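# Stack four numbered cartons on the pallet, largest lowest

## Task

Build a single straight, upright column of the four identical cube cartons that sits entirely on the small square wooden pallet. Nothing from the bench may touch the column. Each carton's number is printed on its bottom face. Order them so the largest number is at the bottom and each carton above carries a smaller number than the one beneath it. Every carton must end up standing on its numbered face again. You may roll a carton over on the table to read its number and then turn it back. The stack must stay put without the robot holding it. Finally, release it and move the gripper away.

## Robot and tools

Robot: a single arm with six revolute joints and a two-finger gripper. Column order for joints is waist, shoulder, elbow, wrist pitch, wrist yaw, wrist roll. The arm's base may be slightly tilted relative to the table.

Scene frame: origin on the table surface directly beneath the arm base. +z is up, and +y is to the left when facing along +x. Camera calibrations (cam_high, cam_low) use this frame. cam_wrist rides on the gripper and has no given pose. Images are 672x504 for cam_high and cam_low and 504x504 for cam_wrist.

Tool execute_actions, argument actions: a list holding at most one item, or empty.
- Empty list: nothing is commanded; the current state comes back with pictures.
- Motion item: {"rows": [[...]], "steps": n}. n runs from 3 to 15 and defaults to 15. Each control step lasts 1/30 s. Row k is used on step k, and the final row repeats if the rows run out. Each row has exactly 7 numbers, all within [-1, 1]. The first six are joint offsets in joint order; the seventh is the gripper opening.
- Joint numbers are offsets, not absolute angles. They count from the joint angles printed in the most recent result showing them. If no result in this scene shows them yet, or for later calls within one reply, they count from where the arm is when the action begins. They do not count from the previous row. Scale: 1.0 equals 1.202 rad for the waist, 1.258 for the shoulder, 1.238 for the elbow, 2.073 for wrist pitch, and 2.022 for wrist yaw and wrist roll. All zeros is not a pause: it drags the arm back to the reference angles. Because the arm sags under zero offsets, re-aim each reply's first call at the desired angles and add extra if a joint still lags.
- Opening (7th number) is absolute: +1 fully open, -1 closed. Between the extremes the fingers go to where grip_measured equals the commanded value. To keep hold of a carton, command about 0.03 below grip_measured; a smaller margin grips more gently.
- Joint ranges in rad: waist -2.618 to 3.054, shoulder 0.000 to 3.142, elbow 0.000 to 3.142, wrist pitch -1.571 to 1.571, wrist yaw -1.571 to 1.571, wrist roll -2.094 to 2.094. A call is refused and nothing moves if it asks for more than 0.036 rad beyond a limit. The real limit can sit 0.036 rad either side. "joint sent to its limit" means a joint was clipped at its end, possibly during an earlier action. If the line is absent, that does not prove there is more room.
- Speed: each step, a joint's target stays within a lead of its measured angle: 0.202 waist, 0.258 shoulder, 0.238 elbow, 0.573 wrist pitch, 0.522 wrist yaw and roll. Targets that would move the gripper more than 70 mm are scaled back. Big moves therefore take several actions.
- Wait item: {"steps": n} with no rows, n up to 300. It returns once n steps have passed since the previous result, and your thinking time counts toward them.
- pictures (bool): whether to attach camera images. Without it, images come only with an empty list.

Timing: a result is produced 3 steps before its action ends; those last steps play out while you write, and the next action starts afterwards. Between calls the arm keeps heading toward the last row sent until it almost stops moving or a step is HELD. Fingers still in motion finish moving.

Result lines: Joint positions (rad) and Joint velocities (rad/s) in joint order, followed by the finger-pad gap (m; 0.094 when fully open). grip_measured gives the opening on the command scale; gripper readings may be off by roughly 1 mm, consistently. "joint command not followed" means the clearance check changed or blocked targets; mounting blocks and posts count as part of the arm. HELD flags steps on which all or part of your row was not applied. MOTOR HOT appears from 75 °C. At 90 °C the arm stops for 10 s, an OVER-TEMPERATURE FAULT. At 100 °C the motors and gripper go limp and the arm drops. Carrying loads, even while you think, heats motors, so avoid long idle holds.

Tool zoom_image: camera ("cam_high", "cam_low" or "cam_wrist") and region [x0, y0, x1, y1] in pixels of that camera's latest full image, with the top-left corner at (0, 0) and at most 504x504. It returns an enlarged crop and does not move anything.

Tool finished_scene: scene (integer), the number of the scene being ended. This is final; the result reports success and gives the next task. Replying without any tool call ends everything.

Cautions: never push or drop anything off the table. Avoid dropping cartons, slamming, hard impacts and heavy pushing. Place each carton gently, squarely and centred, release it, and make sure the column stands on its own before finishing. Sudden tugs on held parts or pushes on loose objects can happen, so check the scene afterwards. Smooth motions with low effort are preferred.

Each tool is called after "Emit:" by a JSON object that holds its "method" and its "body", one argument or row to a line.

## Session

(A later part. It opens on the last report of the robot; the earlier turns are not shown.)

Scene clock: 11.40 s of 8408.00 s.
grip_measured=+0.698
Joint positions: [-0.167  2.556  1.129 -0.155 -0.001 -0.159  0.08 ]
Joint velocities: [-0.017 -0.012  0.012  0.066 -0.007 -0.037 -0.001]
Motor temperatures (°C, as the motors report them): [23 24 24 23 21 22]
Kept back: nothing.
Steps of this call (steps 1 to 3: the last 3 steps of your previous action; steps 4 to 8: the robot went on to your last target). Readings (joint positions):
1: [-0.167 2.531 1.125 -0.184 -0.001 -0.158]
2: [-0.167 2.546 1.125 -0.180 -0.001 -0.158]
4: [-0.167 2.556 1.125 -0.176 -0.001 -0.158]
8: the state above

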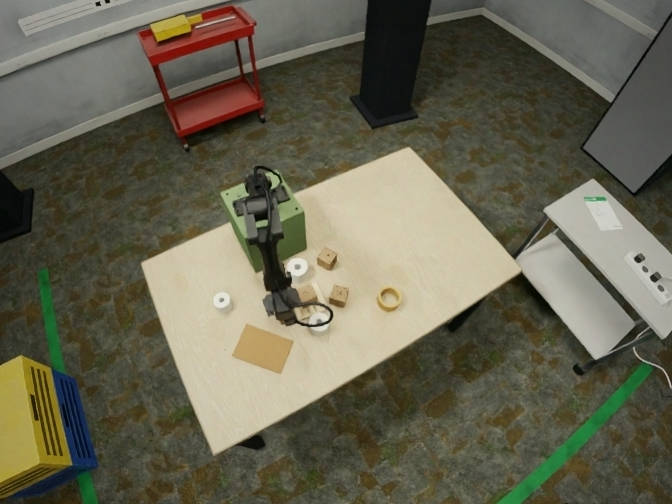

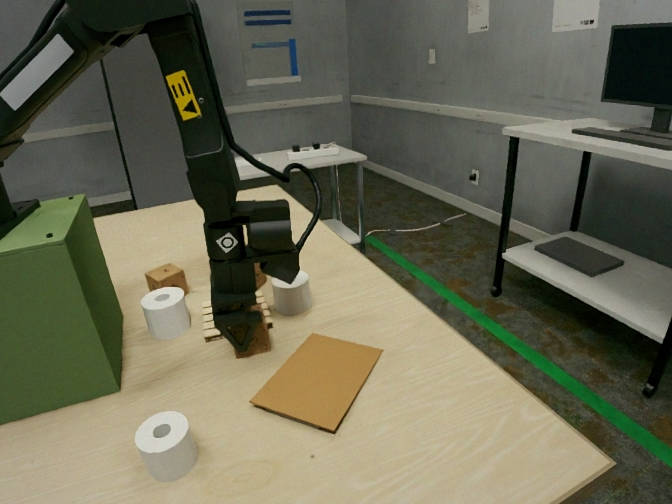

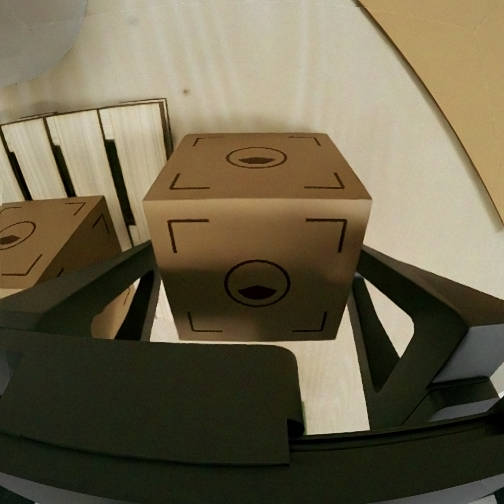

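Emit:
{"method": "execute_actions", "body": {
  "actions": [
    {"rows":[[0,-0.012,0.015,0.02,0,0,0.7],[0,-0.024,0.027,0.025,0,0,0.7]],"steps":12}
  ],
  "pictures": true
}}

Scene clock: 11.83 s of 8408.00 s.
grip_measured=+0.698
Joint positions: [-0.167  2.556  1.131 -0.129 -0.001 -0.159  0.08 ]
Joint velocities: [ 0.012 -0.002 -0.007 -0.022  0.022 -0.037  0.001]
Motor temperatures (°C, as the motors report them): [23 24 24 23 21 22]
Steps of this call (steps 1 to 4: the robot went on to your last target; steps 5 to 13: the first 9 steps of this action). Readings (joint positions):
5: [-0.167 2.556 1.131 -0.141 -0.001 -0.159]
6: [-0.167 2.556 1.131 -0.139 -0.001 -0.159]
8: [-0.167 2.556 1.131 -0.135 -0.001 -0.159]
12: [-0.167 2.556 1.131 -0.130 -0.001 -0.159]
13: the state above

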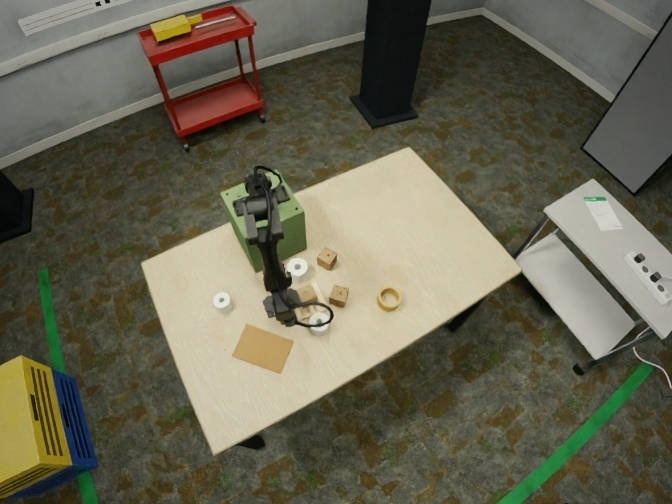

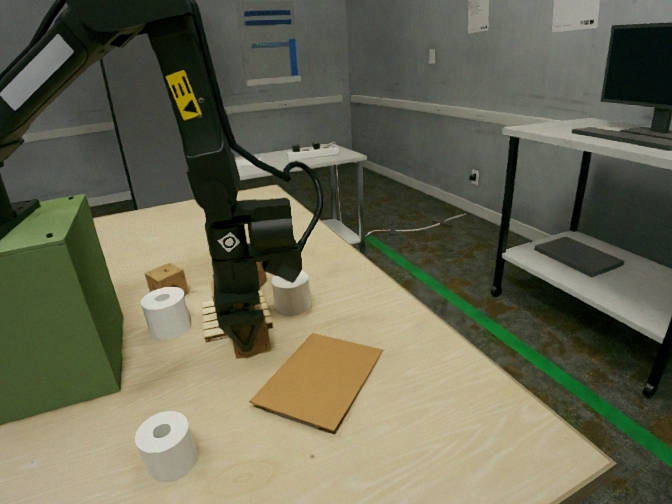

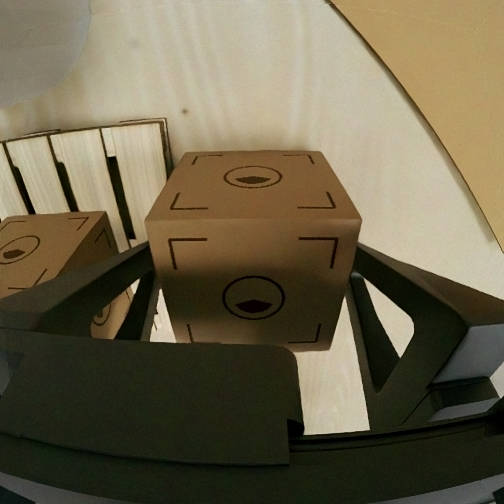

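Emit:
{"method": "execute_actions", "body": {
  "actions": [
    {"rows":[[0,-0.01,0.01,0,0,0,0.64],[0,-0.01,0.01,0,0,0,0.57],[0,-0.01,0.01,0,0,0,0.5],[0,-0.01,0.01,0,0,0,0.43],[0,-0.01,0.01,0,0,0,0.37],[0,-0.01,0.01,0,0,0,0.32],[0,-0.01,0.01,0,0,0,0.28],[0,-0.01,0.01,0,0,0,0.25],[0,-0.01,0.01,0,0,0,0.22],[0,-0.01,0.01,0,0,0,0.2],[0,-0.01,0.01,0,0,0,0.18]],"steps":15}
  ]
}}

Scene clock: 12.33 s of 8408.00 s.
grip_measured=+0.221
Joint positions: [-0.167  2.556  1.131 -0.128 -0.001 -0.159  0.057]
Joint velocities: [-0.012  0.002 -0.002 -0.037  0.007 -0.11   0.   ]
Motor temperatures (°C, as the motors report them): [23 24 24 23 21 22]
Steps of this call (steps 1 to 3: the last 3 steps of your previous action; steps 4 to 15: the first 12 steps of this action). Readings (joint positions):
4: [-0.167 2.556 1.131 -0.128 -0.001 -0.159]
5: [-0.167 2.556 1.131 -0.128 -0.001 -0.159]
7: [-0.167 2.556 1.131 -0.128 -0.001 -0.159]
11: [-0.167 2.556 1.131 -0.128 -0.001 -0.159]
15: the state above

Emit:
{"method": "execute_actions", "body": {
  "actions": [
    {"rows":[[0,-0.02,-0.002,-0.004,0,0,0.18],[0,-0.04,-0.005,-0.012,0,0,0.18],[0,-0.063,-0.009,-0.022,0,0,0.18],[0,-0.088,-0.014,-0.034,0,0,0.18],[0,-0.114,-0.02,-0.047,0.02,0,0.18],[0,-0.14,-0.026,-0.06,0.06,0,0.18],[0,-0.165,-0.032,-0.073,0.12,0,0.18],[0,-0.188,-0.038,-0.086,0.19,0,0.18],[0,-0.208,-0.043,-0.097,0.27,0,0.18],[0,-0.225,-0.047,-0.107,0.35,0,0.18],[0,-0.238,-0.049,-0.114,0.43,0,0.18],[0,-0.247,-0.05,-0.119,0.5,0,0.18],[0,-0.251,-0.05,-0.121,0.56,0,0.18],[0,-0.251,-0.05,-0.121,0.6,0,0.18],[0,-0.251,-0.05,-0.121,0.62,0,0.18]],"steps":15}
  ]
}}

Emit:
{"method": "execute_actions", "body": {
  "actions": [
    {"steps":13}
  ],
  "pictures": true
}}

Scene clock: 12.90 s of 8408.00 s.
grip_measured=+0.221
Joint positions: [-0.167  2.288  1.096 -0.284  0.478 -0.159  0.057]
Joint velocities: [-0.002 -0.647  0.002 -0.374  2.879 -0.081  0.001]
Motor temperatures (°C, as the motors report them): [23 24 24 23 21 22]
Steps of this call (steps 1 to 3: the last 3 steps of your previous action; steps 4 to 5: the robot went on to your last target; steps 6 to 17: the first 12 steps of this action). Readings (joint positions):
6: [-0.167 2.556 1.131 -0.128 -0.001 -0.159]
7: [-0.167 2.554 1.131 -0.129 -0.001 -0.159]
9: [-0.167 2.534 1.129 -0.149 -0.001 -0.159]
13: [-0.167 2.414 1.104 -0.220 0.110 -0.159]
17: the state above

Scene clock: 13.33 s of 8408.00 s.
grip_measured=+0.221
Joint positions: [-0.167  2.248  1.084 -0.359  1.173 -0.16   0.057]
Joint velocities: [ 0.002 -0.007 -0.007 -0.037  0.33  -0.007 -0.001]
Motor temperatures (°C, as the motors report them): [23 24 24 23 21 22]
Kept back: nothing.
Steps of this call (steps 1 to 3: the last 3 steps of your previous action; steps 4 to 13: the robot went on to your last target). Readings (joint positions):
1: [-0.167 2.269 1.096 -0.295 0.576 -0.159]
2: [-0.167 2.256 1.096 -0.303 0.675 -0.159]
4: [-0.167 2.248 1.096 -0.316 0.865 -0.159]
8: [-0.167 2.248 1.088 -0.344 1.080 -0.159]
13: the state above

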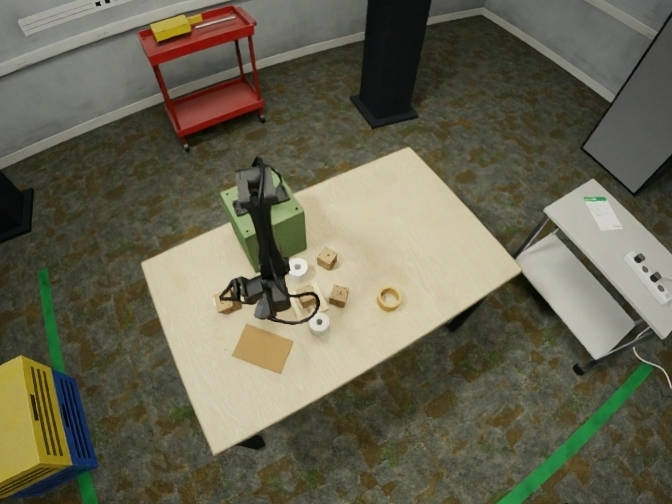

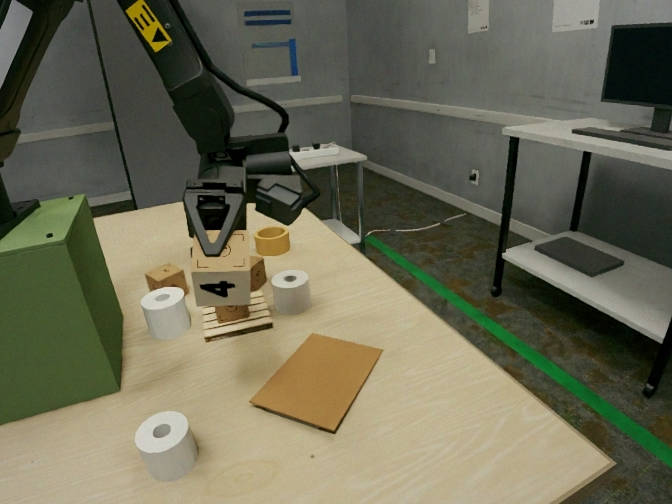

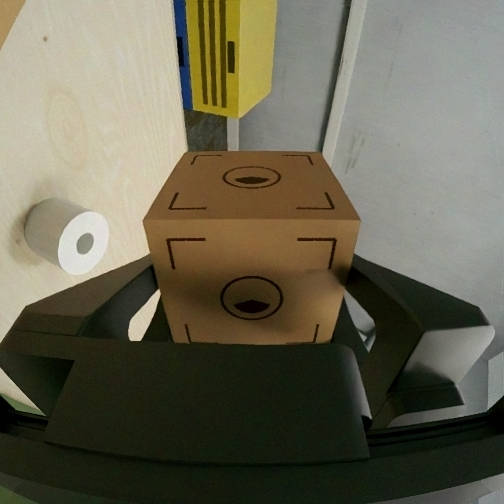

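Emit:
{"method": "execute_actions", "body": {
  "actions": [
    {"rows":[[-0.005,0,0.005,0,-0.03,0,0.18],[-0.014,0.004,0.01,0.003,-0.08,0,0.18],[-0.027,0.012,0.014,0.008,-0.14,0,0.18],[-0.042,0.023,0.018,0.014,-0.21,0,0.18],[-0.059,0.037,0.021,0.021,-0.28,0,0.18],[-0.076,0.053,0.024,0.029,-0.35,0,0.18],[-0.093,0.071,0.027,0.038,-0.42,0,0.18],[-0.11,0.09,0.03,0.047,-0.48,0,0.18],[-0.125,0.109,0.032,0.056,-0.53,0,0.18],[-0.137,0.127,0.034,0.065,-0.56,0,0.18],[-0.146,0.143,0.036,0.073,-0.58,0,0.18],[-0.151,0.157,0.038,0.08,-0.585,0,0.18],[-0.152,0.167,0.039,0.085,-0.585,0,0.18],[-0.152,0.173,0.04,0.088,-0.585,0,0.18],[-0.152,0.176,0.04,0.088,-0.585,0,0.18]],"steps":15}
  ]
}}

Emit:
{"method": "execute_actions", "body": {
  "actions": [
    {"steps":9}
  ]
}}

Scene clock: 13.97 s of 8408.00 s.
grip_measured=+0.221
Joint positions: [-0.333  2.4    1.105 -0.266  0.287 -0.161  0.057]
Joint velocities: [-0.427  0.735 -0.007  0.447 -1.956 -0.007  0.   ]
Motor temperatures (°C, as the motors report them): [23 24 24 23 21 22]
Steps of this call (steps 1 to 7: the robot went on to your last target; steps 8 to 19: the first 12 steps of this action). Readings (joint positions):
8: [-0.167 2.248 1.084 -0.361 1.191 -0.161]
9: [-0.168 2.248 1.084 -0.361 1.157 -0.161]
11: [-0.179 2.249 1.084 -0.360 1.037 -0.161]
15: [-0.250 2.297 1.095 -0.326 0.654 -0.161]
19: the state above

Scene clock: 14.27 s of 8408.00 s.
grip_measured=+0.221
Joint positions: [-0.353  2.478  1.105 -0.216  0.033 -0.161  0.057]
Joint velocities: [-0.002  0.012 -0.002  0.139 -0.3   -0.081 -0.001]
Motor temperatures (°C, as the motors report them): [23 24 24 23 21 22]
Kept back: nothing.
Steps of this call (steps 1 to 3: the last 3 steps of your previous action; steps 4 to 9: the robot went on to your last target). Readings (joint positions):
1: [-0.344 2.424 1.105 -0.254 0.228 -0.161]
2: [-0.351 2.445 1.105 -0.246 0.181 -0.161]
4: [-0.354 2.472 1.105 -0.238 0.114 -0.161]
8: [-0.353 2.478 1.105 -0.222 0.043 -0.161]
9: the state above

Emit:
{"method": "execute_actions", "body": {
  "actions": [
    {"rows":[[0,0.002,0.03,0.03,-0.021,0,0.18],[0,0.006,0.034,0.04,-0.021,0,0.18],[0,0.012,0.037,0.046,-0.021,0,0.18],[0,0.019,0.04,0.05,-0.021,0,0.18],[0,0.026,0.042,0.053,-0.021,0,0.18],[0,0.033,0.043,0.054,-0.021,0,0.18],[0,0.04,0.043,0.054,-0.021,0,0.18],[0,0.046,0.043,0.054,-0.021,0,0.18],[0,0.051,0.043,0.054,-0.021,0,0.18],[0,0.054,0.043,0.054,-0.021,0,0.18]],"steps":15}
  ]
}}

Emit:
{"method": "execute_actions", "body": {
  "actions": [
    {"steps":4}
  ],
  "pictures": true
}}

Scene clock: 14.83 s of 8408.00 s.
grip_measured=+0.221
Joint positions: [-0.353  2.529  1.14  -0.127  0.002 -0.161  0.057]
Joint velocities: [ 0.002  0.183 -0.022  0.051 -0.007 -0.022 -0.002]
Motor temperatures (°C, as the motors report them): [23 24 24 23 21 22]
Steps of this call (steps 1 to 5: the robot went on to your last target; steps 6 to 17: the first 12 steps of this action). Readings (joint positions):
6: [-0.353 2.478 1.105 -0.201 0.008 -0.161]
7: [-0.353 2.478 1.107 -0.197 0.007 -0.161]
9: [-0.353 2.481 1.116 -0.184 0.004 -0.161]
13: [-0.353 2.502 1.137 -0.142 0.003 -0.161]
17: the state above

Scene clock: 14.97 s of 8408.00 s.
grip_measured=+0.221
Joint positions: [-0.353  2.54   1.14  -0.127  0.001 -0.161  0.057]
Joint velocities: [-0.002  0.002  0.007 -0.037  0.007 -0.037 -0.001]
Motor temperatures (°C, as the motors report them): [23 24 24 23 21 22]
Kept back: nothing.
Steps of this call (steps 1 to 3: the last 3 steps of your previous action; step 4: the robot went on to your last target). Readings (joint positions):
1: [-0.353 2.534 1.140 -0.127 0.002 -0.161]
2: [-0.353 2.537 1.140 -0.127 0.001 -0.161]
4: the state above

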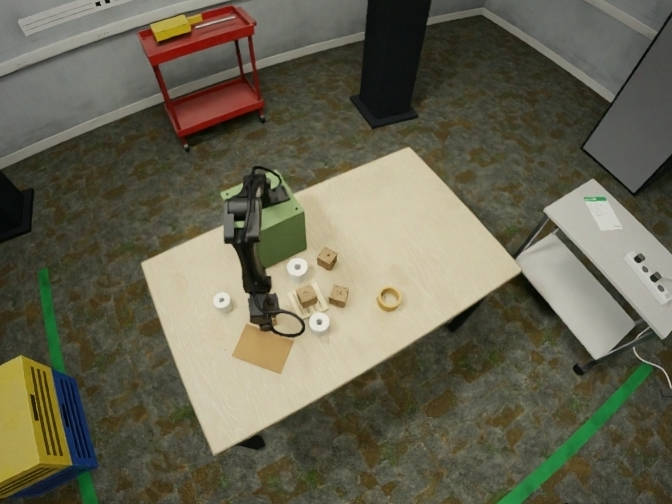

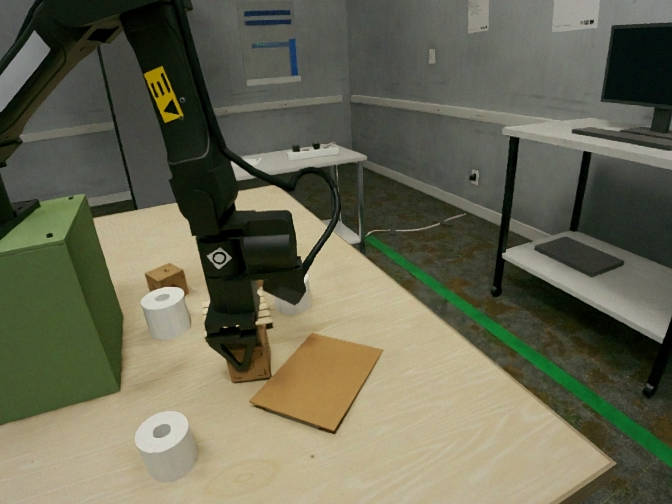

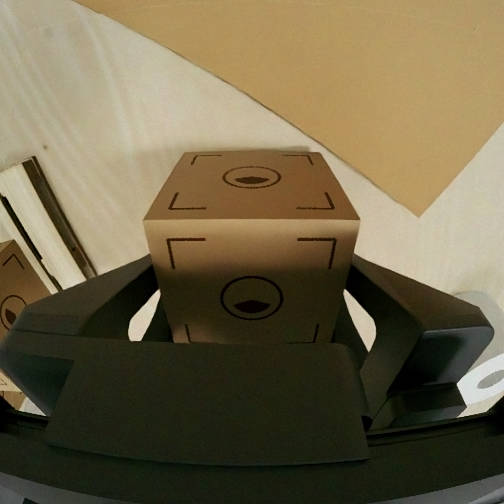

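Emit:
{"method": "execute_actions", "body": {
  "actions": [
    {"rows":[[0,0.012,0,0,0,0,0.18],[0,0.02,0,0,0,0,0.18],[0,0.023,0,0,0,0,0.18]],"steps":11}
  ]
}}

Scene clock: 15.37 s of 8408.00 s.
grip_measured=+0.221
Joint positions: [-0.353  2.557  1.14  -0.126  0.001 -0.161  0.057]
Joint velocities: [-0.002  0.056 -0.007 -0.037 -0.037 -0.022  0.001]
Motor temperatures (°C, as the motors report them): [23 25 24 23 21 22]
Steps of this call (steps 1 to 4: the robot went on to your last target; steps 5 to 12: the first 8 steps of this action). Readings (joint positions):
5: [-0.353 2.540 1.140 -0.126 0.001 -0.161]
6: [-0.353 2.541 1.140 -0.126 0.001 -0.161]
8: [-0.353 2.545 1.140 -0.126 0.001 -0.161]
12: the state above

Emit:
{"method": "execute_actions", "body": {
  "actions": [
    {"rows":[[0,0,0,0,0,0,0.24],[0,0,0,0,0,0,0.32],[0,0,0,0,0,0,0.42],[0,0,0,0,0,0,0.54],[0,-0.01,0,0,0,0,0.66],[0,-0.025,0,-0.008,0,0,0.7],[0,-0.048,0,-0.022,0,0,0.7],[0,-0.077,0,-0.04,0,0,0.7],[0,-0.109,0,-0.06,0,0,0.7],[0,-0.141,0,-0.08,0,0,0.7],[0,-0.171,0,-0.099,0,0,0.7],[0,-0.196,0,-0.116,0,0,0.7],[0.01,-0.214,0,-0.129,0,0,0.7],[0.03,-0.224,0,-0.136,0,0,0.7],[0.05,-0.228,0,-0.139,0,0,0.7]],"steps":15}
  ]
}}

Scene clock: 16.00 s of 8408.00 s.
grip_measured=+0.698
Joint positions: [-0.353  2.422  1.14  -0.253  0.001 -0.161  0.08 ]
Joint velocities: [-0.017 -1.223 -0.022 -0.769 -0.081  0.051  0.   ]
Motor temperatures (°C, as the motors report them): [23 25 24 23 21 22]
Steps of this call (steps 1 to 3: the last 3 steps of your previous action; steps 4 to 7: the robot went on to your last target; steps 8 to 19: the first 12 steps of this action). Readings (joint positions):
8: [-0.353 2.558 1.140 -0.126 0.001 -0.161]
9: [-0.353 2.558 1.140 -0.126 0.001 -0.161]
11: [-0.353 2.558 1.140 -0.126 0.001 -0.161]
15: [-0.353 2.544 1.140 -0.145 0.001 -0.161]
19: the state above

Emit:
{"method": "execute_actions", "body": {
  "actions": [
    {"rows":[[0.08,-0.121,0.01,-0.08,0,-0.01,0.7],[0.12,-0.121,0.025,-0.083,0,-0.02,0.7],[0.17,-0.12,0.042,-0.086,0,-0.035,0.7],[0.225,-0.116,0.06,-0.09,0,-0.05,0.7],[0.28,-0.11,0.078,-0.094,0,-0.065,0.7],[0.335,-0.102,0.096,-0.098,0,-0.08,0.7],[0.39,-0.092,0.113,-0.102,0,-0.095,0.7],[0.44,-0.081,0.129,-0.105,0,-0.107,0.7],[0.485,-0.069,0.143,-0.108,0,-0.117,0.7],[0.525,-0.057,0.155,-0.11,0,-0.124,0.7],[0.558,-0.045,0.164,-0.112,0,-0.129,0.7],[0.584,-0.034,0.17,-0.114,0,-0.132,0.7],[0.602,-0.025,0.174,-0.115,0,-0.132,0.7],[0.613,-0.018,0.175,-0.115,0,-0.132,0.7],[0.618,-0.014,0.175,-0.115,0,-0.132,0.7]],"steps":15}
  ]
}}

Emit:
{"method": "execute_actions", "body": {
  "actions": [
    {"steps":10}
  ],
  "pictures": true
}}

Scene clock: 16.60 s of 8408.00 s.
grip_measured=+0.698
Joint positions: [ 0.253  2.325  1.32  -0.418  0.015 -0.344  0.08 ]
Joint velocities: [ 1.692  0.339  0.515  0.022 -0.095 -0.52  -0.001]
Motor temperatures (°C, as the motors report them): [23 25 24 23 21 22]
Steps of this call (steps 1 to 3: the last 3 steps of your previous action; steps 4 to 6: the robot went on to your last target; steps 7 to 18: the first 12 steps of this action). Readings (joint positions):
7: [-0.296 2.256 1.140 -0.336 0.005 -0.163]
8: [-0.279 2.257 1.140 -0.349 0.006 -0.168]
10: [-0.217 2.263 1.153 -0.386 0.014 -0.191]
14: [0.006 2.288 1.232 -0.416 0.017 -0.265]
18: the state above

Scene clock: 16.93 s of 8408.00 s.
grip_measured=+0.698
Joint positions: [ 0.406  2.402  1.349 -0.47  -0.008 -0.415  0.08 ]
Joint velocities: [-0.305 -0.002  0.007 -0.081  0.081 -0.037 -0.   ]
Motor temperatures (°C, as the motors report them): [23 25 24 23 21 22]
Kept back: nothing.
Steps of this call (steps 1 to 3: the last 3 steps of your previous action; steps 4 to 10: the robot went on to your last target). Readings (joint positions):
1: [0.309 2.338 1.336 -0.418 0.012 -0.360]
2: [0.358 2.350 1.346 -0.418 0.006 -0.373]
4: [0.424 2.370 1.349 -0.423 -0.006 -0.392]
8: [0.427 2.400 1.349 -0.460 -0.012 -0.411]
10: the state above

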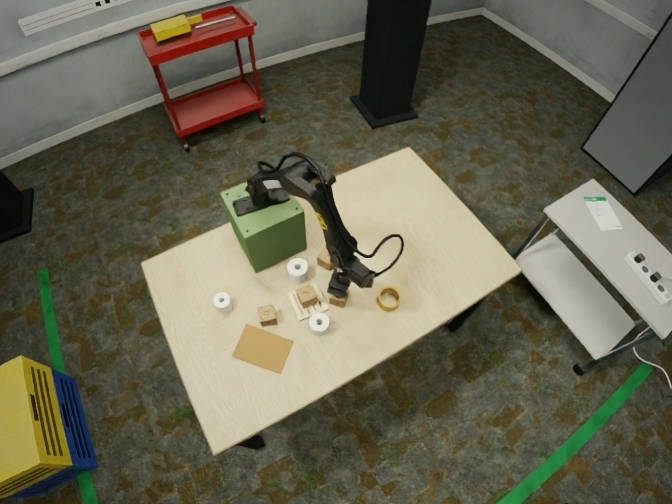

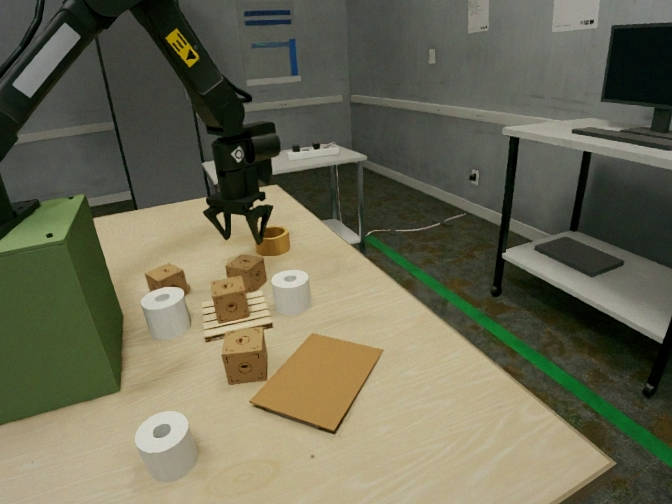

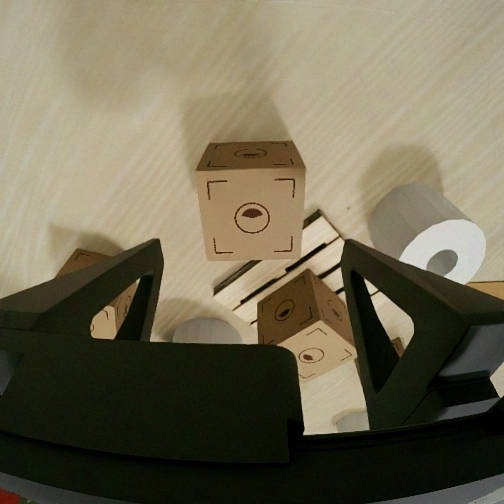

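Emit:
{"method": "execute_actions", "body": {
  "actions": [
    {"steps":4}
  ],
  "pictures": true
}}

Scene clock: 17.07 s of 8408.00 s.
grip_measured=+0.698
Joint positions: [ 0.386  2.402  1.349 -0.473 -0.    -0.418  0.08 ]
Joint velocities: [-0.002 -0.017  0.002 -0.095  0.037  0.037  0.001]
Motor temperatures (°C, as the motors report them): [23 25 24 23 21 22]
Kept back: nothing.
Steps of this call (steps 1 to 4: the robot went on to your last target). Readings (joint positions):
1: [0.397 2.402 1.349 -0.471 -0.006 -0.416]
2: [0.391 2.402 1.349 -0.471 -0.004 -0.417]
4: the state above

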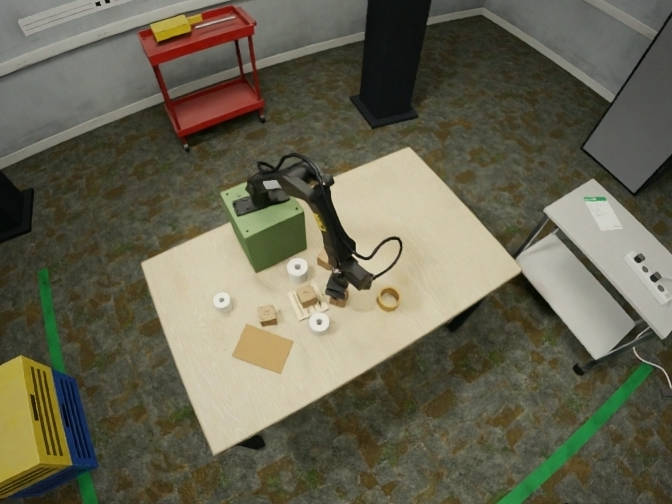

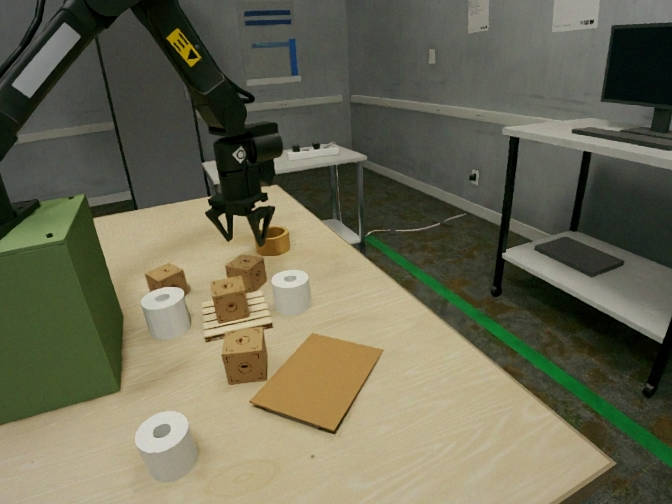

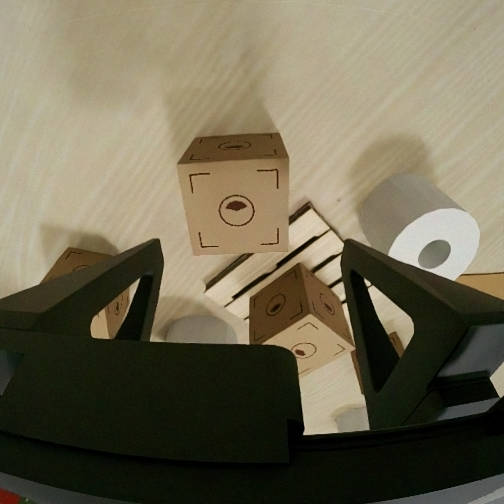

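Emit:
{"method": "execute_actions", "body": {
  "actions": [
    {"rows":[[0.008,0.005,0.01,0.006,0,-0.01,0.7],[0.016,0.015,0.018,0.015,0,-0.021,0.7],[0.016,0.029,0.024,0.025,0,-0.021,0.7],[0.016,0.046,0.028,0.036,0,-0.021,0.7],[0.016,0.064,0.031,0.047,0,-0.021,0.7],[0.016,0.083,0.033,0.058,0,-0.021,0.7],[0.016,0.102,0.035,0.069,0,-0.021,0.7],[0.016,0.12,0.036,0.079,0,-0.021,0.7],[0.016,0.136,0.037,0.088,0,-0.021,0.7],[0.016,0.15,0.038,0.095,0,-0.021,0.7],[0.016,0.161,0.038,0.1,0,-0.021,0.7],[0.016,0.169,0.038,0.103,0,-0.021,0.7],[0.016,0.174,0.038,0.103,0,-0.021,0.7],[0.016,0.176,0.038,0.101,0,-0.021,0.7],[0.016,0.176,0.038,0.099,0,-0.021,0.7]],"steps":15}
  ]
}}

Emit:
{"method": "execute_actions", "body": {
  "actions": [
    {"steps":10}
  ],
  "pictures": true
}}

Scene clock: 17.83 s of 8408.00 s.
grip_measured=+0.698
Joint positions: [ 0.399  2.578  1.378 -0.327  0.    -0.45   0.08 ]
Joint velocities: [-0.002  0.628  0.007  0.256 -0.051 -0.051  0.   ]
Motor temperatures (°C, as the motors report them): [23 25 24 23 21 22]
Steps of this call (steps 1 to 11: the robot went on to your last target; steps 12 to 23: the first 12 steps of this action). Readings (joint positions):
12: [0.386 2.402 1.349 -0.474 0.000 -0.422]
13: [0.387 2.402 1.349 -0.473 0.000 -0.427]
15: [0.391 2.410 1.351 -0.462 0.000 -0.437]
19: [0.398 2.482 1.374 -0.394 0.000 -0.446]
23: the state above

Scene clock: 18.17 s of 8408.00 s.
grip_measured=+0.698
Joint positions: [ 0.399  2.633  1.378 -0.298  0.    -0.452  0.08 ]
Joint velocities: [-0.007 -0.007  0.002 -0.007  0.066 -0.051  0.   ]
Motor temperatures (°C, as the motors report them): [23 25 24 23 21 22]
Kept back: nothing.
Steps of this call (steps 1 to 3: the last 3 steps of your previous action; steps 4 to 10: the robot went on to your last target). Readings (joint positions):
1: [0.399 2.598 1.378 -0.319 0.000 -0.451]
2: [0.399 2.614 1.378 -0.316 0.000 -0.451]
4: [0.399 2.631 1.378 -0.315 0.000 -0.452]
8: [0.399 2.633 1.378 -0.302 0.000 -0.452]
10: the state above

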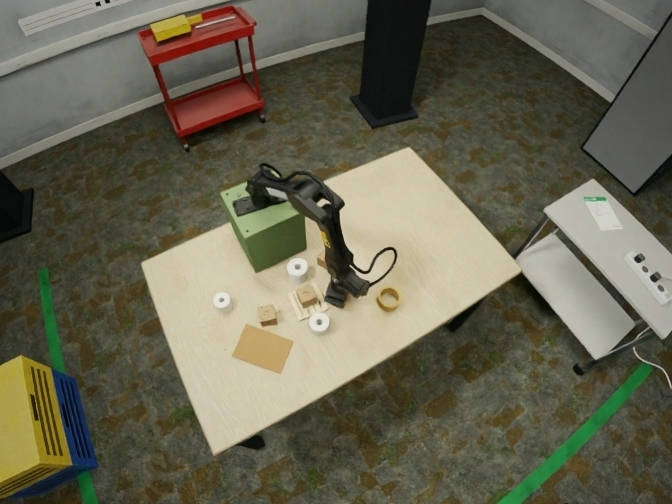

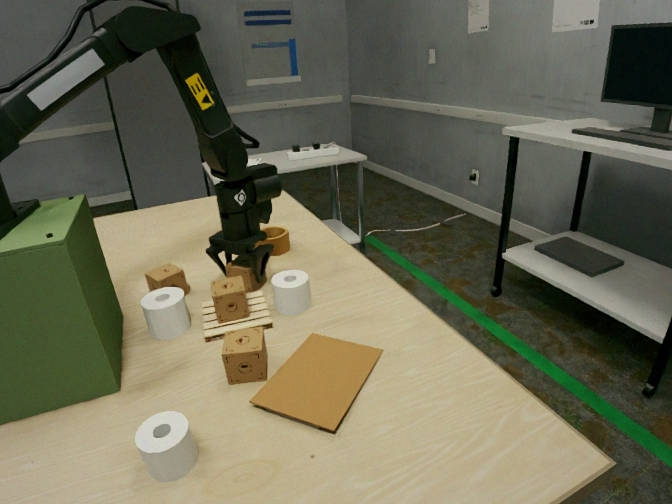

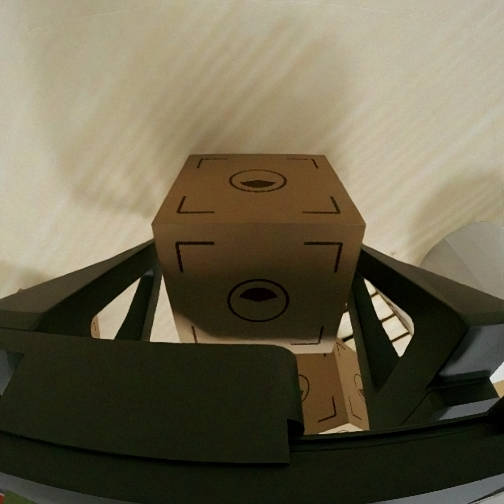

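Good; close.

Emit:
{"method": "execute_actions", "body": {
  "actions": [
    {"rows":[[0,-0.008,0.01,0.012,0,0,0.64],[0,-0.008,0.01,0.012,0,0,0.57],[0,-0.008,0.01,0.012,0,0,0.5],[0,-0.008,0.01,0.012,0,0,0.43],[0,-0.008,0.01,0.012,0,0,0.37],[0,-0.008,0.01,0.012,0,0,0.32],[0,-0.008,0.01,0.012,0,0,0.28],[0,-0.008,0.01,0.012,0,0,0.25],[0,-0.008,0.01,0.012,0,0,0.22],[0,-0.008,0.01,0.012,0,0,0.2],[0,-0.008,0.01,0.012,0,0,0.18]],"steps":15}
  ]
}}

Scene clock: 18.67 s of 8408.00 s.
grip_measured=+0.219
Joint positions: [ 0.399  2.633  1.378 -0.294  0.001 -0.453  0.057]
Joint velocities: [-0.012 -0.007  0.002 -0.022  0.037 -0.066  0.   ]
Motor temperatures (°C, as the motors report them): [23 25 24 23 21 22]
Steps of this call (steps 1 to 3: the robot went on to your last target; steps 4 to 15: the first 12 steps of this action). Readings (joint positions):
4: [0.399 2.633 1.378 -0.294 0.000 -0.453]
5: [0.399 2.633 1.378 -0.294 0.000 -0.453]
7: [0.399 2.633 1.378 -0.294 0.000 -0.453]
11: [0.399 2.633 1.378 -0.294 0.001 -0.453]
15: the state above

Emit:
{"method": "execute_actions", "body": {
  "actions": [
    {"rows":[[0,-0.02,-0.002,-0.004,0,0,0.18],[0,-0.042,-0.006,-0.012,0,0,0.18],[0,-0.067,-0.012,-0.023,0,0,0.18],[0,-0.094,-0.019,-0.036,0,0,0.18],[0,-0.122,-0.027,-0.05,0,0,0.18],[0,-0.15,-0.035,-0.064,0,0,0.18],[0,-0.177,-0.043,-0.078,0.03,0,0.18],[0,-0.201,-0.051,-0.091,0.08,0,0.18],[0,-0.221,-0.058,-0.102,0.15,0,0.18],[0,-0.237,-0.063,-0.111,0.23,0,0.18],[0,-0.248,-0.066,-0.117,0.32,0,0.18],[0,-0.254,-0.068,-0.12,0.41,0,0.18],[0,-0.257,-0.068,-0.121,0.5,0,0.18],[0,-0.257,-0.068,-0.121,0.57,0,0.18],[0,-0.257,-0.068,-0.121,0.62,0,0.18]],"steps":15}
  ]
}}

Emit:
{"method": "execute_actions", "body": {
  "actions": [
    {"steps":14}
  ],
  "pictures": true
}}

Scene clock: 19.30 s of 8408.00 s.
grip_measured=+0.219
Joint positions: [ 0.399  2.35   1.322 -0.458  0.332 -0.453  0.057]
Joint velocities: [ 0.007 -0.691 -0.007 -0.3    2.879 -0.081 -0.   ]
Motor temperatures (°C, as the motors report them): [23 25 24 23 21 22]
Steps of this call (steps 1 to 3: the last 3 steps of your previous action; steps 4 to 7: the robot went on to your last target; steps 8 to 19: the first 12 steps of this action). Readings (joint positions):
8: [0.399 2.633 1.378 -0.294 0.001 -0.453]
9: [0.399 2.631 1.378 -0.295 0.001 -0.453]
11: [0.399 2.610 1.371 -0.312 0.001 -0.453]
15: [0.399 2.485 1.334 -0.390 0.032 -0.453]
19: the state above

Scene clock: 19.77 s of 8408.00 s.
grip_measured=+0.219
Joint positions: [ 0.399  2.309  1.307 -0.524  1.172 -0.453  0.057]
Joint velocities: [-0.002  0.002  0.002  0.007  0.33  -0.051  0.001]
Motor temperatures (°C, as the motors report them): [23 25 24 23 21 22]
Kept back: nothing.
Steps of this call (steps 1 to 3: the last 3 steps of your previous action; steps 4 to 14: the robot went on to your last target). Readings (joint positions):
1: [0.399 2.330 1.322 -0.466 0.432 -0.453]
2: [0.399 2.317 1.322 -0.472 0.533 -0.453]
4: [0.399 2.309 1.322 -0.482 0.730 -0.453]
8: [0.399 2.309 1.310 -0.510 1.028 -0.453]
14: the state above

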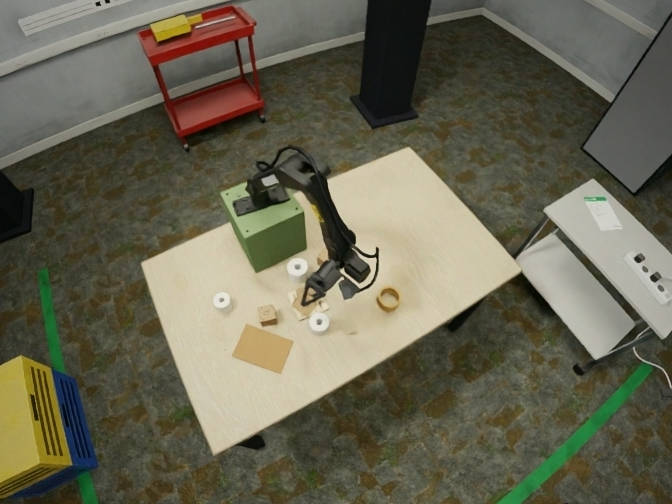

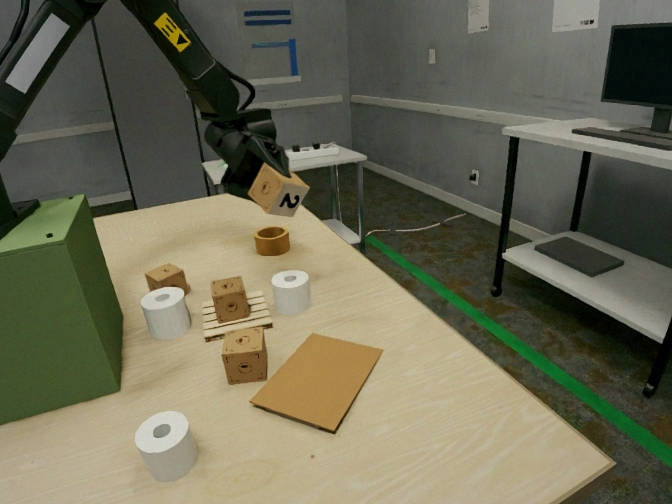

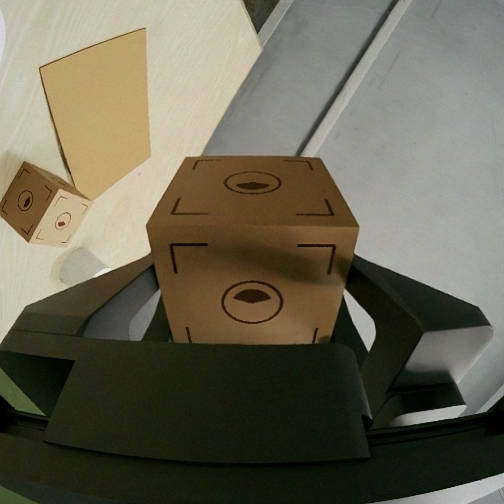

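Emit:
{"method": "execute_actions", "body": {
  "actions": [
    {"rows":[[0.005,0,0.005,0,-0.03,0,0.18],[0.014,0.004,0.012,0.003,-0.08,0,0.18],[0.027,0.012,0.018,0.008,-0.14,0,0.18],[0.042,0.024,0.024,0.015,-0.21,0,0.18],[0.059,0.039,0.03,0.023,-0.28,0,0.18],[0.076,0.057,0.036,0.032,-0.35,0,0.18],[0.093,0.077,0.041,0.042,-0.42,0,0.18],[0.109,0.097,0.046,0.052,-0.48,0,0.18],[0.123,0.117,0.05,0.062,-0.53,0,0.18],[0.135,0.137,0.054,0.071,-0.56,0,0.18],[0.144,0.155,0.057,0.079,-0.58,0,0.18],[0.149,0.17,0.059,0.086,-0.585,0,0.18],[0.15,0.181,0.06,0.091,-0.585,0,0.18],[0.15,0.187,0.06,0.094,-0.585,0,0.18],[0.15,0.19,0.06,0.095,-0.585,0,0.18]],"steps":15}
  ]
}}

Emit:
{"method": "execute_actions", "body": {
  "actions": [
    {"steps":8}
  ]
}}

Scene clock: 20.50 s of 8408.00 s.
grip_measured=+0.219
Joint positions: [ 0.537  2.444  1.343 -0.441  0.423 -0.454  0.057]
Joint velocities: [ 0.496  0.706  0.149  0.505 -2.381  0.007 -0.001]
Motor temperatures (°C, as the motors report them): [23 25 24 23 21 22]
Steps of this call (steps 1 to 10: the robot went on to your last target; steps 11 to 22: the first 12 steps of this action). Readings (joint positions):
11: [0.399 2.309 1.307 -0.527 1.197 -0.454]
12: [0.399 2.309 1.307 -0.527 1.163 -0.454]
14: [0.406 2.311 1.307 -0.526 1.045 -0.454]
18: [0.461 2.355 1.324 -0.498 0.728 -0.454]
22: the state above

Scene clock: 20.77 s of 8408.00 s.
grip_measured=+0.219
Joint positions: [ 0.592  2.565  1.355 -0.377  0.056 -0.454  0.057]
Joint velocities: [-0.042  0.007 -0.002  0.081 -0.403  0.022 -0.   ]
Motor temperatures (°C, as the motors report them): [23 25 24 23 21 22]
Kept back: nothing.
Steps of this call (steps 1 to 3: the last 3 steps of your previous action; steps 4 to 8: the robot went on to your last target). Readings (joint positions):
1: [0.554 2.471 1.349 -0.424 0.339 -0.454]
2: [0.568 2.499 1.354 -0.405 0.265 -0.454]
4: [0.589 2.541 1.355 -0.380 0.157 -0.454]
8: the state above

Emit:
{"method": "execute_actions", "body": {
  "actions": [
    {"rows":[[-0.01,0.002,0.025,0.035,-0.033,0,0.18],[-0.01,0.006,0.03,0.042,-0.033,0,0.18],[-0.01,0.012,0.033,0.047,-0.033,0,0.18],[-0.01,0.019,0.035,0.05,-0.033,0,0.18],[-0.01,0.026,0.035,0.052,-0.033,0,0.18],[-0.01,0.033,0.035,0.052,-0.033,0,0.18],[-0.01,0.04,0.035,0.052,-0.033,0,0.18],[-0.01,0.046,0.035,0.052,-0.033,0,0.18],[-0.01,0.051,0.035,0.052,-0.033,0,0.18],[-0.01,0.054,0.035,0.052,-0.033,0,0.18],[-0.01,0.056,0.035,0.052,-0.033,0,0.18]],"steps":15}
  ]
}}

Emit:
{"method": "execute_actions", "body": {
  "actions": [
    {"steps":5}
  ],
  "pictures": true
}}

Scene clock: 21.33 s of 8408.00 s.
grip_measured=+0.219
Joint positions: [ 0.588  2.618  1.378 -0.29   0.004 -0.454  0.057]
Joint velocities: [-0.012  0.188 -0.007 -0.022  0.11  -0.022 -0.003]
Motor temperatures (°C, as the motors report them): [23 26 25 23 21 22]
Steps of this call (steps 1 to 5: the robot went on to your last target; steps 6 to 17: the first 12 steps of this action). Readings (joint positions):
6: [0.588 2.565 1.355 -0.353 0.016 -0.454]
7: [0.588 2.565 1.355 -0.347 0.013 -0.454]
9: [0.588 2.567 1.360 -0.336 0.009 -0.454]
13: [0.588 2.589 1.377 -0.301 0.005 -0.454]
17: the state above

Scene clock: 21.50 s of 8408.00 s.
grip_measured=+0.219
Joint positions: [ 0.588  2.633  1.378 -0.29   0.003 -0.454  0.057]
Joint velocities: [-0.007 -0.002 -0.007  0.007 -0.066 -0.022  0.   ]
Motor temperatures (°C, as the motors report them): [23 26 25 23 21 22]
Kept back: nothing.
Steps of this call (steps 1 to 3: the last 3 steps of your previous action; steps 4 to 5: the robot went on to your last target). Readings (joint positions):
1: [0.588 2.624 1.378 -0.290 0.004 -0.454]
2: [0.588 2.629 1.378 -0.290 0.004 -0.454]
4: [0.588 2.633 1.378 -0.290 0.004 -0.454]
5: the state above

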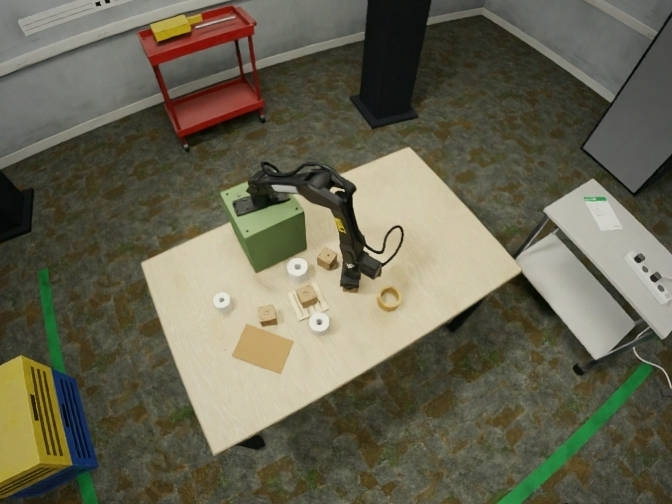

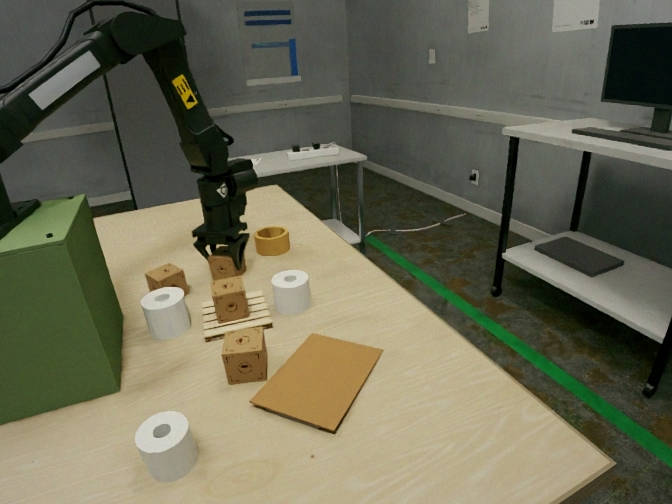

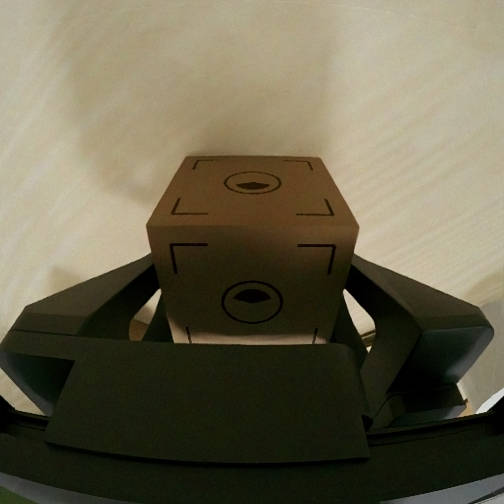

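Emit:
{"method": "execute_actions", "body": {
  "actions": [
    {"rows":[[0,0.004,0,0,0,0,0.24],[0,0.004,0,0,0,0,0.32],[0,0,0,0,0,0,0.42],[0,0,0,0,0,0,0.54],[0,-0.01,0,0,0,0,0.66],[0,-0.025,-0.003,-0.01,0,0,0.7],[0,-0.046,-0.008,-0.022,0,0,0.7],[0,-0.07,-0.013,-0.036,0,0,0.7],[0,-0.096,-0.019,-0.05,0,0,0.7],[0,-0.122,-0.025,-0.064,0,0,0.7],[0,-0.146,-0.031,-0.076,0,0,0.7],[0,-0.168,-0.037,-0.086,0,0,0.7],[0,-0.188,-0.045,-0.092,0,0,0.7],[0,-0.206,-0.06,-0.092,0,0,0.7],[0,-0.222,-0.08,-0.09,0,0,0.7]],"steps":15}
  ]
}}

Scene clock: 22.10 s of 8408.00 s.
grip_measured=+0.698
Joint positions: [ 0.588  2.52   1.349 -0.382  0.003 -0.454  0.08 ]
Joint velocities: [-0.007 -0.989 -0.193 -0.637  0.007  0.022 -0.001]
Motor temperatures (°C, as the motors report them): [23 26 25 23 21 22]
Steps of this call (steps 1 to 6: the robot went on to your last target; steps 7 to 18: the first 12 steps of this action). Readings (joint positions):
7: [0.588 2.633 1.378 -0.288 0.003 -0.454]
8: [0.588 2.633 1.378 -0.288 0.003 -0.454]
10: [0.588 2.633 1.378 -0.288 0.003 -0.454]
14: [0.588 2.621 1.378 -0.305 0.003 -0.454]
18: the state above

Emit:
{"method": "execute_actions", "body": {
  "actions": [
    {"rows":[[0.004,-0.142,-0.075,-0.042,0,0.01,0.7],[0.01,-0.155,-0.102,-0.033,0,0.03,0.7],[0.018,-0.17,-0.137,-0.02,0,0.055,0.7],[0.028,-0.187,-0.177,-0.005,0,0.083,0.7],[0.039,-0.204,-0.22,0.012,0,0.113,0.7],[0.05,-0.222,-0.265,0.03,0,0.143,0.7],[0.061,-0.24,-0.31,0.048,0,0.173,0.7],[0.072,-0.257,-0.353,0.066,0,0.2,0.7],[0.082,-0.272,-0.393,0.082,0,0.225,0.7],[0.091,-0.285,-0.428,0.096,0,0.246,0.7],[0.098,-0.296,-0.457,0.108,0,0.262,0.7],[0.104,-0.304,-0.479,0.117,0,0.274,0.7],[0.108,-0.309,-0.493,0.123,0,0.281,0.7],[0.11,-0.311,-0.5,0.126,0,0.283,0.7],[0.11,-0.311,-0.501,0.126,0,0.283,0.7]],"steps":15}
  ]
}}

Emit:
{"method": "execute_actions", "body": {
  "actions": [
    {"steps":13}
  ],
  "pictures": true
}}

Scene clock: 22.70 s of 8408.00 s.
grip_measured=+0.698
Joint positions: [ 0.699  2.19   0.816 -0.273  0.004 -0.069  0.08 ]
Joint velocities: [ 0.315 -0.388 -1.131  0.432 -0.022  0.974  0.   ]
Motor temperatures (°C, as the motors report them): [23 26 24 23 21 22]
Steps of this call (steps 1 to 3: the last 3 steps of your previous action; steps 4 to 6: the robot went on to your last target; steps 7 to 18: the first 12 steps of this action). Readings (joint positions):
7: [0.588 2.344 1.312 -0.429 0.003 -0.451]
8: [0.588 2.338 1.299 -0.424 0.003 -0.442]
10: [0.593 2.318 1.236 -0.403 0.004 -0.400]
14: [0.637 2.254 1.020 -0.341 0.005 -0.243]
18: the state above

Scene clock: 23.13 s of 8408.00 s.
grip_measured=+0.698
Joint positions: [ 0.716  2.151  0.735 -0.154  0.004  0.101  0.08 ]
Joint velocities: [-0.012  0.012 -0.017  0.066 -0.007  0.066  0.   ]
Motor temperatures (°C, as the motors report them): [23 26 24 23 21 22]
Kept back: nothing.
Steps of this call (steps 1 to 3: the last 3 steps of your previous action; steps 4 to 13: the robot went on to your last target). Readings (joint positions):
1: [0.708 2.178 0.782 -0.259 0.004 -0.034]
2: [0.713 2.170 0.758 -0.247 0.004 -0.005]
4: [0.716 2.162 0.736 -0.229 0.004 0.037]
8: [0.716 2.155 0.735 -0.182 0.004 0.081]
13: the state above

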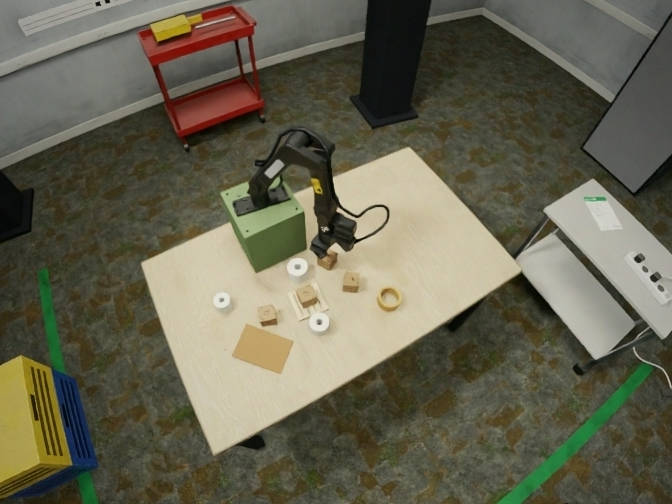

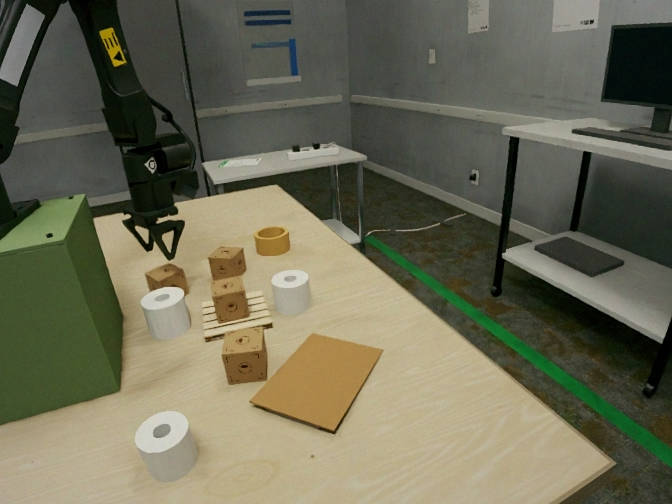

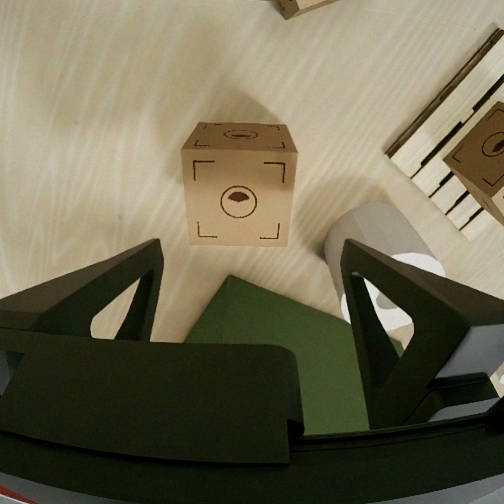

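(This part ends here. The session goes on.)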